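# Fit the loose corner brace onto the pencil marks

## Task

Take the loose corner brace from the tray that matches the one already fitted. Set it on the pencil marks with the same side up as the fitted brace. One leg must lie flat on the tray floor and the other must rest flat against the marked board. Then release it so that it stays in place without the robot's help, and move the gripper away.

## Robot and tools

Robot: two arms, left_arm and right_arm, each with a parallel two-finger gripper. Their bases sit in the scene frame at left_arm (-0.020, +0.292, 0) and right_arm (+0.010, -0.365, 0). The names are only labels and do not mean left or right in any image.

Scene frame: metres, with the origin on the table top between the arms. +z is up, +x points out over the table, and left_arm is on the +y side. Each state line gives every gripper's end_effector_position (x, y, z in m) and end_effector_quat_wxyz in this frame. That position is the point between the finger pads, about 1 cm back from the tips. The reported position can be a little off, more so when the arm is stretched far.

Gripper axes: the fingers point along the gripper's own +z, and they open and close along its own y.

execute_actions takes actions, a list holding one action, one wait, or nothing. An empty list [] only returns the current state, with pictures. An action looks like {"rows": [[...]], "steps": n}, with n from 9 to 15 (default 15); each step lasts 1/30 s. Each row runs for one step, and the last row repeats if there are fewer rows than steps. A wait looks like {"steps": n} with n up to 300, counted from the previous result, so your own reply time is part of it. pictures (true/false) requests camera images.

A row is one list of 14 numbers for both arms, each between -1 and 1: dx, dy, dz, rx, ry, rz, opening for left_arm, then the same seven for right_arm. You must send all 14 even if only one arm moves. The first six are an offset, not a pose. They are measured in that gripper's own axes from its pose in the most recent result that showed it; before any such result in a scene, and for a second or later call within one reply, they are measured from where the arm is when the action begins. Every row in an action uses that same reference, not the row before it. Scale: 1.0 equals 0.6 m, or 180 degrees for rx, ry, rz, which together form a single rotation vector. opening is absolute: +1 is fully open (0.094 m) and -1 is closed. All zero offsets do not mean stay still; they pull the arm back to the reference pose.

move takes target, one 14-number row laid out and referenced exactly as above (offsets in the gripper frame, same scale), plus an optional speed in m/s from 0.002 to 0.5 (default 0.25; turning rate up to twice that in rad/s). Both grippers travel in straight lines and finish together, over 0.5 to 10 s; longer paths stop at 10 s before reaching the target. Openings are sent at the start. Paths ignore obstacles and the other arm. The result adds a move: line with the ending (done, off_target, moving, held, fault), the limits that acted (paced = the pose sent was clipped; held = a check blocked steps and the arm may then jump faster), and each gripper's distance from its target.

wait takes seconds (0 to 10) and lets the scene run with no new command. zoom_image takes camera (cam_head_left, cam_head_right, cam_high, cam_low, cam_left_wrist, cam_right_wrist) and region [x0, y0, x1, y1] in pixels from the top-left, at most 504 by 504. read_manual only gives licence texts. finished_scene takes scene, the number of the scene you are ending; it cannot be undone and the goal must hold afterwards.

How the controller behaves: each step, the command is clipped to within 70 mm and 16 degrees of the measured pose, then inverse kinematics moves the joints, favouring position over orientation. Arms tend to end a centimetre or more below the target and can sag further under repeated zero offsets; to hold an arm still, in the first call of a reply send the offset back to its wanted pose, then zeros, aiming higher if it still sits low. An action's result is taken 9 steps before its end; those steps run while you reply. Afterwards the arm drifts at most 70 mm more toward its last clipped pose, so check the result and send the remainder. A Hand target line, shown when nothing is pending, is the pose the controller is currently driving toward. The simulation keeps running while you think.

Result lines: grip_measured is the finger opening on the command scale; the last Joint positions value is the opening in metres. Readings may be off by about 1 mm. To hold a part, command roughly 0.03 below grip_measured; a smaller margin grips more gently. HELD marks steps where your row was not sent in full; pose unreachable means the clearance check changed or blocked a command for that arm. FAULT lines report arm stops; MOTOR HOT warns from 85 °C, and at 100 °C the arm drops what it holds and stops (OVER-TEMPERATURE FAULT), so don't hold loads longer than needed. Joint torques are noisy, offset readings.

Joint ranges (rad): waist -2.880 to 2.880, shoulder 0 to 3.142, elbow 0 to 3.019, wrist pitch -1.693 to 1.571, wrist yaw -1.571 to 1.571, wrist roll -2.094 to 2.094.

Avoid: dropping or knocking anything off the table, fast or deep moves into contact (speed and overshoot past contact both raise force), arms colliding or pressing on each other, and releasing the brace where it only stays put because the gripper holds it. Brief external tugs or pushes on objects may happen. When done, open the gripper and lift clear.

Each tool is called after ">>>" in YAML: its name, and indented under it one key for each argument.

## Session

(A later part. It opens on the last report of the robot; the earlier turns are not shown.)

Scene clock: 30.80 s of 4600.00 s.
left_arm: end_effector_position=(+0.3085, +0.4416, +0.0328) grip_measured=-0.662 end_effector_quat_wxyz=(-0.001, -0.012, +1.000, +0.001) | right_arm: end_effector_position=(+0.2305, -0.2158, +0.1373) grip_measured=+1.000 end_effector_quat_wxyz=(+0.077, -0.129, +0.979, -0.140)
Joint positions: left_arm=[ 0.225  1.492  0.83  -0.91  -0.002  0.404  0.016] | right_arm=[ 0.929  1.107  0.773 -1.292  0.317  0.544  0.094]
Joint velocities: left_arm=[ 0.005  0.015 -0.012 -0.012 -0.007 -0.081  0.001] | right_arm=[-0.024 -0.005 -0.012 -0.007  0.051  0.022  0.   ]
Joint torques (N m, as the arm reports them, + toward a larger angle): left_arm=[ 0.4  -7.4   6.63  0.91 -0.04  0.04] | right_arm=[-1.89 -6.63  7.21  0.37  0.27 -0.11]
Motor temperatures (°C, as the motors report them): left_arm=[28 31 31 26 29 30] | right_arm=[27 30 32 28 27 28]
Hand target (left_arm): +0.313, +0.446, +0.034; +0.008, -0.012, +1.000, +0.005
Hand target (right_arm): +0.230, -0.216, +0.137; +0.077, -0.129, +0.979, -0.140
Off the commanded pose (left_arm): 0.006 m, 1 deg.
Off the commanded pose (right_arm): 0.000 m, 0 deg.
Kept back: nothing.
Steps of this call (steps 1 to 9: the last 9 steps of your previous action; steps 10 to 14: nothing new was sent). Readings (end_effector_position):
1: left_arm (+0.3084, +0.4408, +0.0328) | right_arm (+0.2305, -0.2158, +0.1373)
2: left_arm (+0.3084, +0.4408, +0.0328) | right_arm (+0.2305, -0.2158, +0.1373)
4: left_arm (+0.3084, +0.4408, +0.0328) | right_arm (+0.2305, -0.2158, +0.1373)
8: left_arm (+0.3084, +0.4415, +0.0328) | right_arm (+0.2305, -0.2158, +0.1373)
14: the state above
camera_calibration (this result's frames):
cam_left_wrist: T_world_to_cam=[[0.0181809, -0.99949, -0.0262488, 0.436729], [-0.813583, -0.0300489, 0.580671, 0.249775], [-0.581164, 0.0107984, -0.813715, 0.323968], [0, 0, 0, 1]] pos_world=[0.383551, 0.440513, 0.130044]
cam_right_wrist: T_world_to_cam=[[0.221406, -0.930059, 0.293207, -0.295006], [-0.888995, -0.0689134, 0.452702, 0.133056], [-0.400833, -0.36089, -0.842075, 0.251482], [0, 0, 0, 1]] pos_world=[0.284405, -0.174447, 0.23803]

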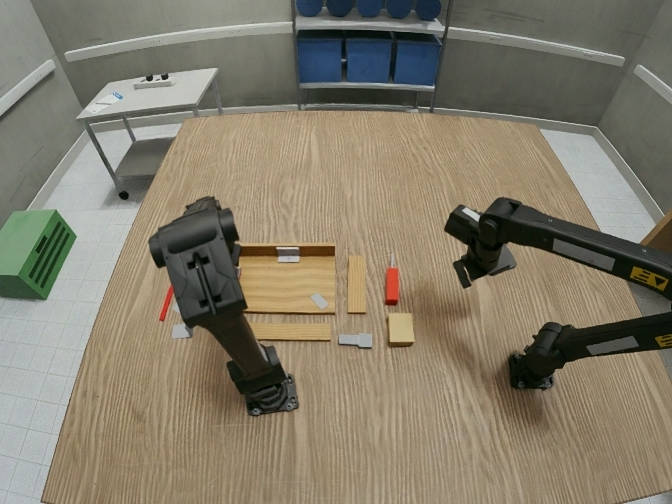

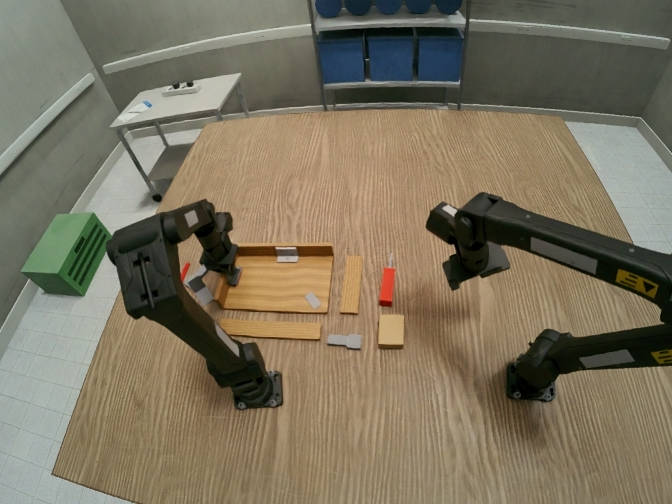

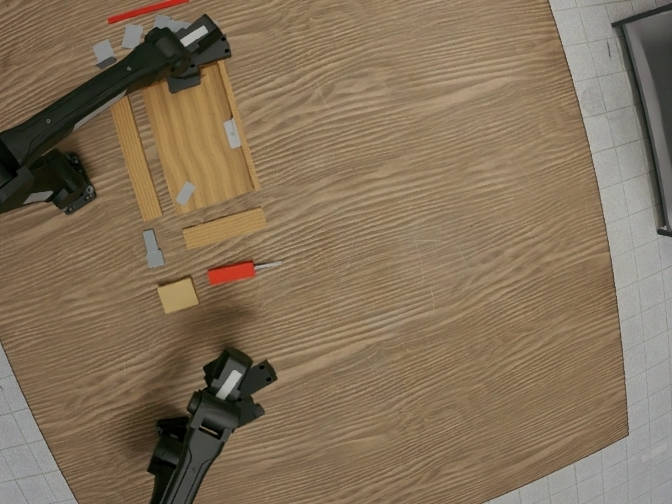

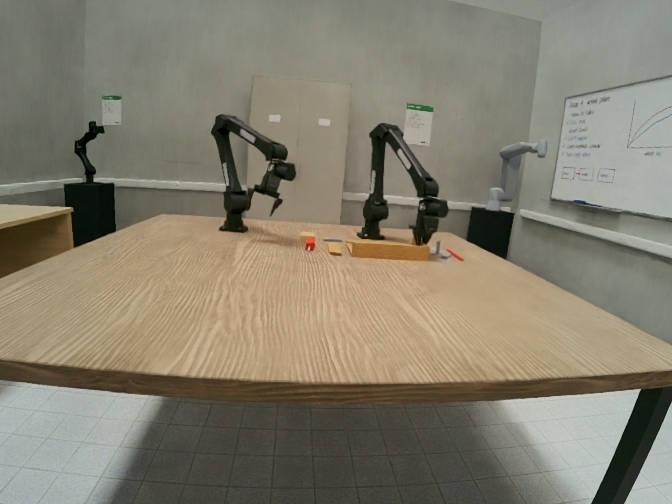

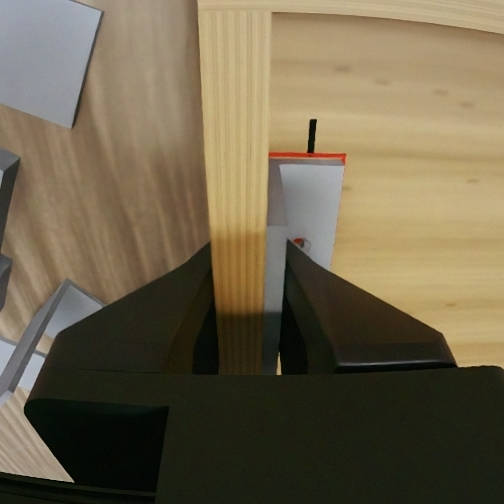

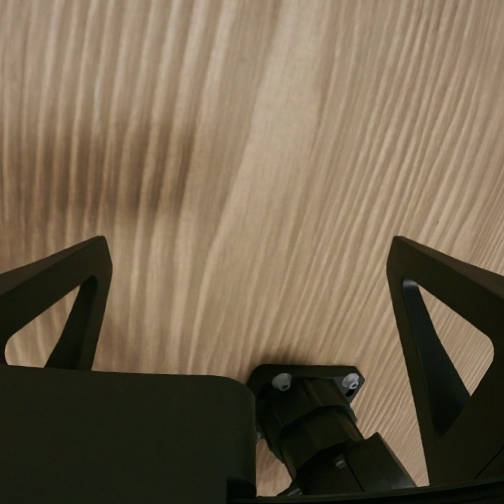

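>>> execute_actions:
  actions:
    - {"rows":[[-0.0075,0.007,-0.002,-0.003,-0.006,0,-0.2,0,0,0,0,0,0,1]],"steps":9}
  pictures: false

>>> move:
  target: [-0.06,0.005,-0.33,0,0,0,-0.2,0,0,0,0,0,0,1.0]
  speed: 0.2

Scene clock: 31.00 s of 4600.00 s.
left_arm: end_effector_position=(+0.3085, +0.4416, +0.0328) grip_measured=-0.662 end_effector_quat_wxyz=(-0.001, -0.012, +1.000, +0.001) | right_arm: end_effector_position=(+0.2305, -0.2158, +0.1373) grip_measured=+1.000 end_effector_quat_wxyz=(+0.077, -0.129, +0.979, -0.140)
Joint positions: left_arm=[ 0.225  1.492  0.83  -0.91  -0.002  0.404  0.016] | right_arm=[ 0.929  1.107  0.773 -1.292  0.317  0.544  0.094]
Joint velocities: left_arm=[-0.005 -0.005  0.027  0.002  0.051 -0.081 -0.   ] | right_arm=[-0.005  0.005  0.007 -0.012 -0.022 -0.007  0.   ]
Joint torques (N m, as the arm reports them, + toward a larger angle): left_arm=[ 0.41 -7.8   6.59  0.72 -0.06  0.01] | right_arm=[-2.21 -6.79  7.29  0.46  0.26 -0.11]
Motor temperatures (°C, as the motors report them): left_arm=[28 31 31 26 29 30] | right_arm=[27 30 32 28 27 28]
Kept back: the last 9 steps of this action.
Steps of this call (steps 1 to 6: nothing new was sent). Readings (end_effector_position):
1: left_arm (+0.3085, +0.4416, +0.0328) | right_arm (+0.2305, -0.2158, +0.1373)
2: left_arm (+0.3085, +0.4416, +0.0328) | right_arm (+0.2305, -0.2158, +0.1373)
4: left_arm (+0.3085, +0.4416, +0.0328) | right_arm (+0.2305, -0.2158, +0.1373)
6: the state above

Scene clock: 32.77 s of 4600.00 s.
left_arm: end_effector_position=(+0.3336, +0.4430, +0.2128) grip_measured=-0.202 end_effector_quat_wxyz=(-0.017, -0.012, +1.000, -0.006) | right_arm: end_effector_position=(+0.2305, -0.2158, +0.1373) grip_measured=+1.000 end_effector_quat_wxyz=(+0.077, -0.129, +0.979, -0.140)
Joint positions: left_arm=[ 0.202  1.376  1.227 -1.457 -0.002  0.38   0.038] | right_arm=[ 0.929  1.107  0.773 -1.292  0.317  0.544  0.094]
Joint velocities: left_arm=[-0.005 -0.015  0.022 -0.002  0.007 -0.037 -0.001] | right_arm=[-0.005 -0.024 -0.002  0.022  0.007 -0.022  0.   ]
Joint torques (N m, as the arm reports them, + toward a larger angle): left_arm=[-1.38 -9.35 11.03 -0.17 -0.08 -0.11] | right_arm=[-2.34 -7.12  7.45  0.44  0.25 -0.11]
Motor temperatures (°C, as the motors report them): left_arm=[28 31 31 26 29 30] | right_arm=[27 30 32 28 27 28]
Hand target (left_arm): +0.342, +0.443, +0.231; -0.001, -0.012, +1.000, +0.001
Hand target (right_arm): +0.230, -0.216, +0.137; +0.077, -0.129, +0.979, -0.140
Off your previous action's commanded pose (left_arm): 0.007 m, 1 deg at its last step (step 9 of this call).
Off your previous action's commanded pose (right_arm): 0.000 m, 0 deg at its last step (step 9 of this call).
Off the commanded pose (left_arm): 0.021 m, 2 deg.
Off the commanded pose (right_arm): 0.000 m, 0 deg.
Kept back: nothing.
move: off_target (left_arm)
camera_calibration (this result's frames):
cam_left_wrist: T_world_to_cam=[[0.0183235, -0.999741, -0.013507, 0.439795], [-0.795068, -0.0227609, 0.606093, 0.150865], [-0.606244, -0.000366782, -0.795279, 0.494346], [0, 0, 0, 1]] pos_world=[0.411583, 0.443296, 0.307645]
cam_right_wrist: T_world_to_cam=[[0.221406, -0.930059, 0.293207, -0.295006], [-0.888995, -0.0689134, 0.452702, 0.133056], [-0.400833, -0.36089, -0.842075, 0.251482], [0, 0, 0, 1]] pos_world=[0.284405, -0.174447, 0.23803]

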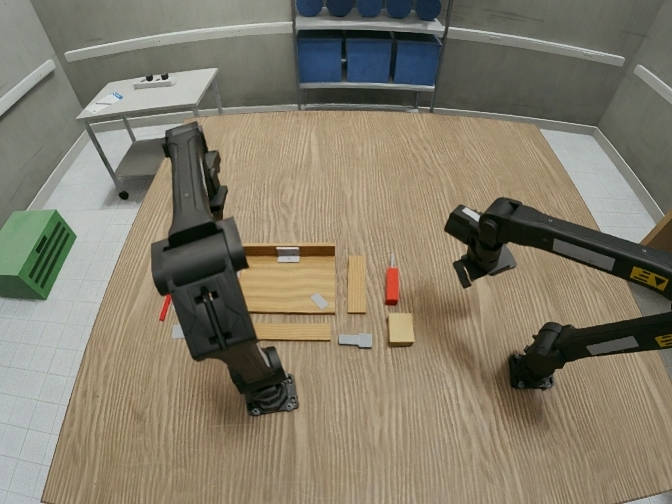

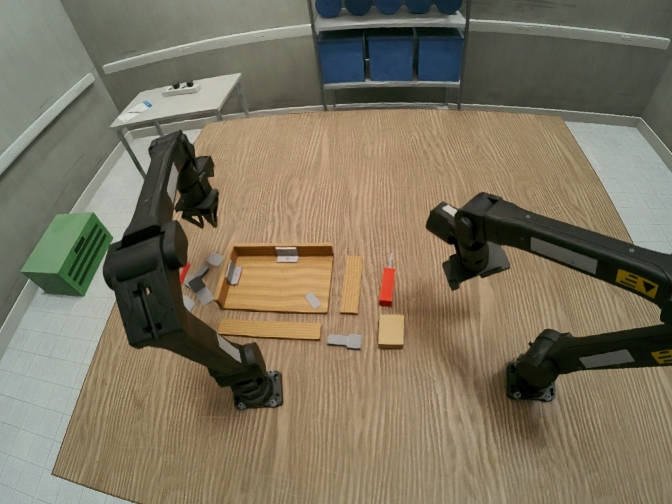

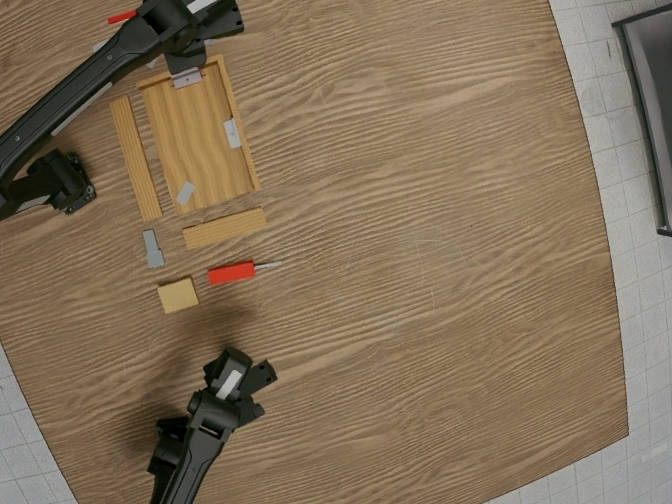

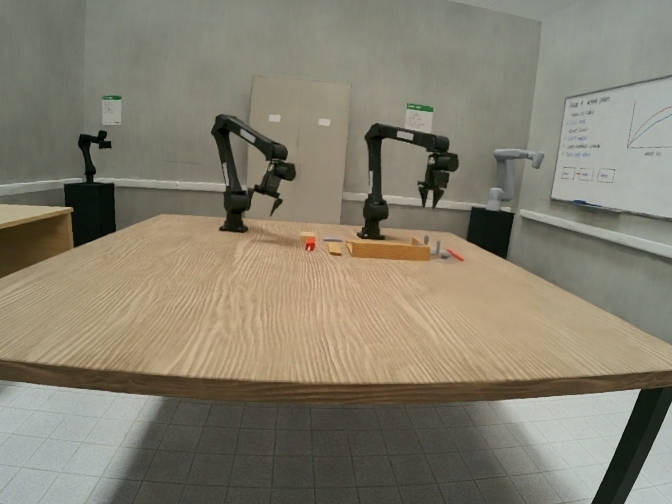

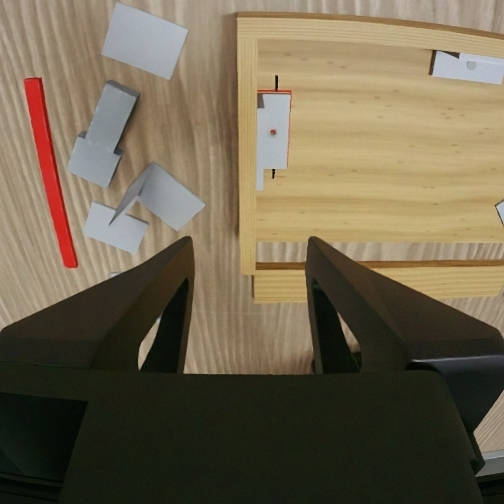

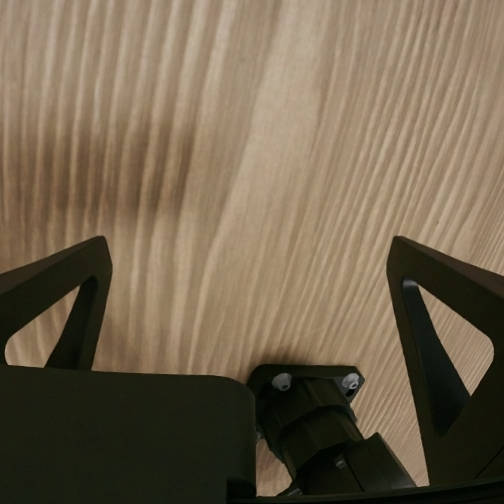

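The brace sits flush against the board inside the marks, with the red dot showing through its hole.

>>> finished_scene:
  scene: 2

The scene is finished: the task was done.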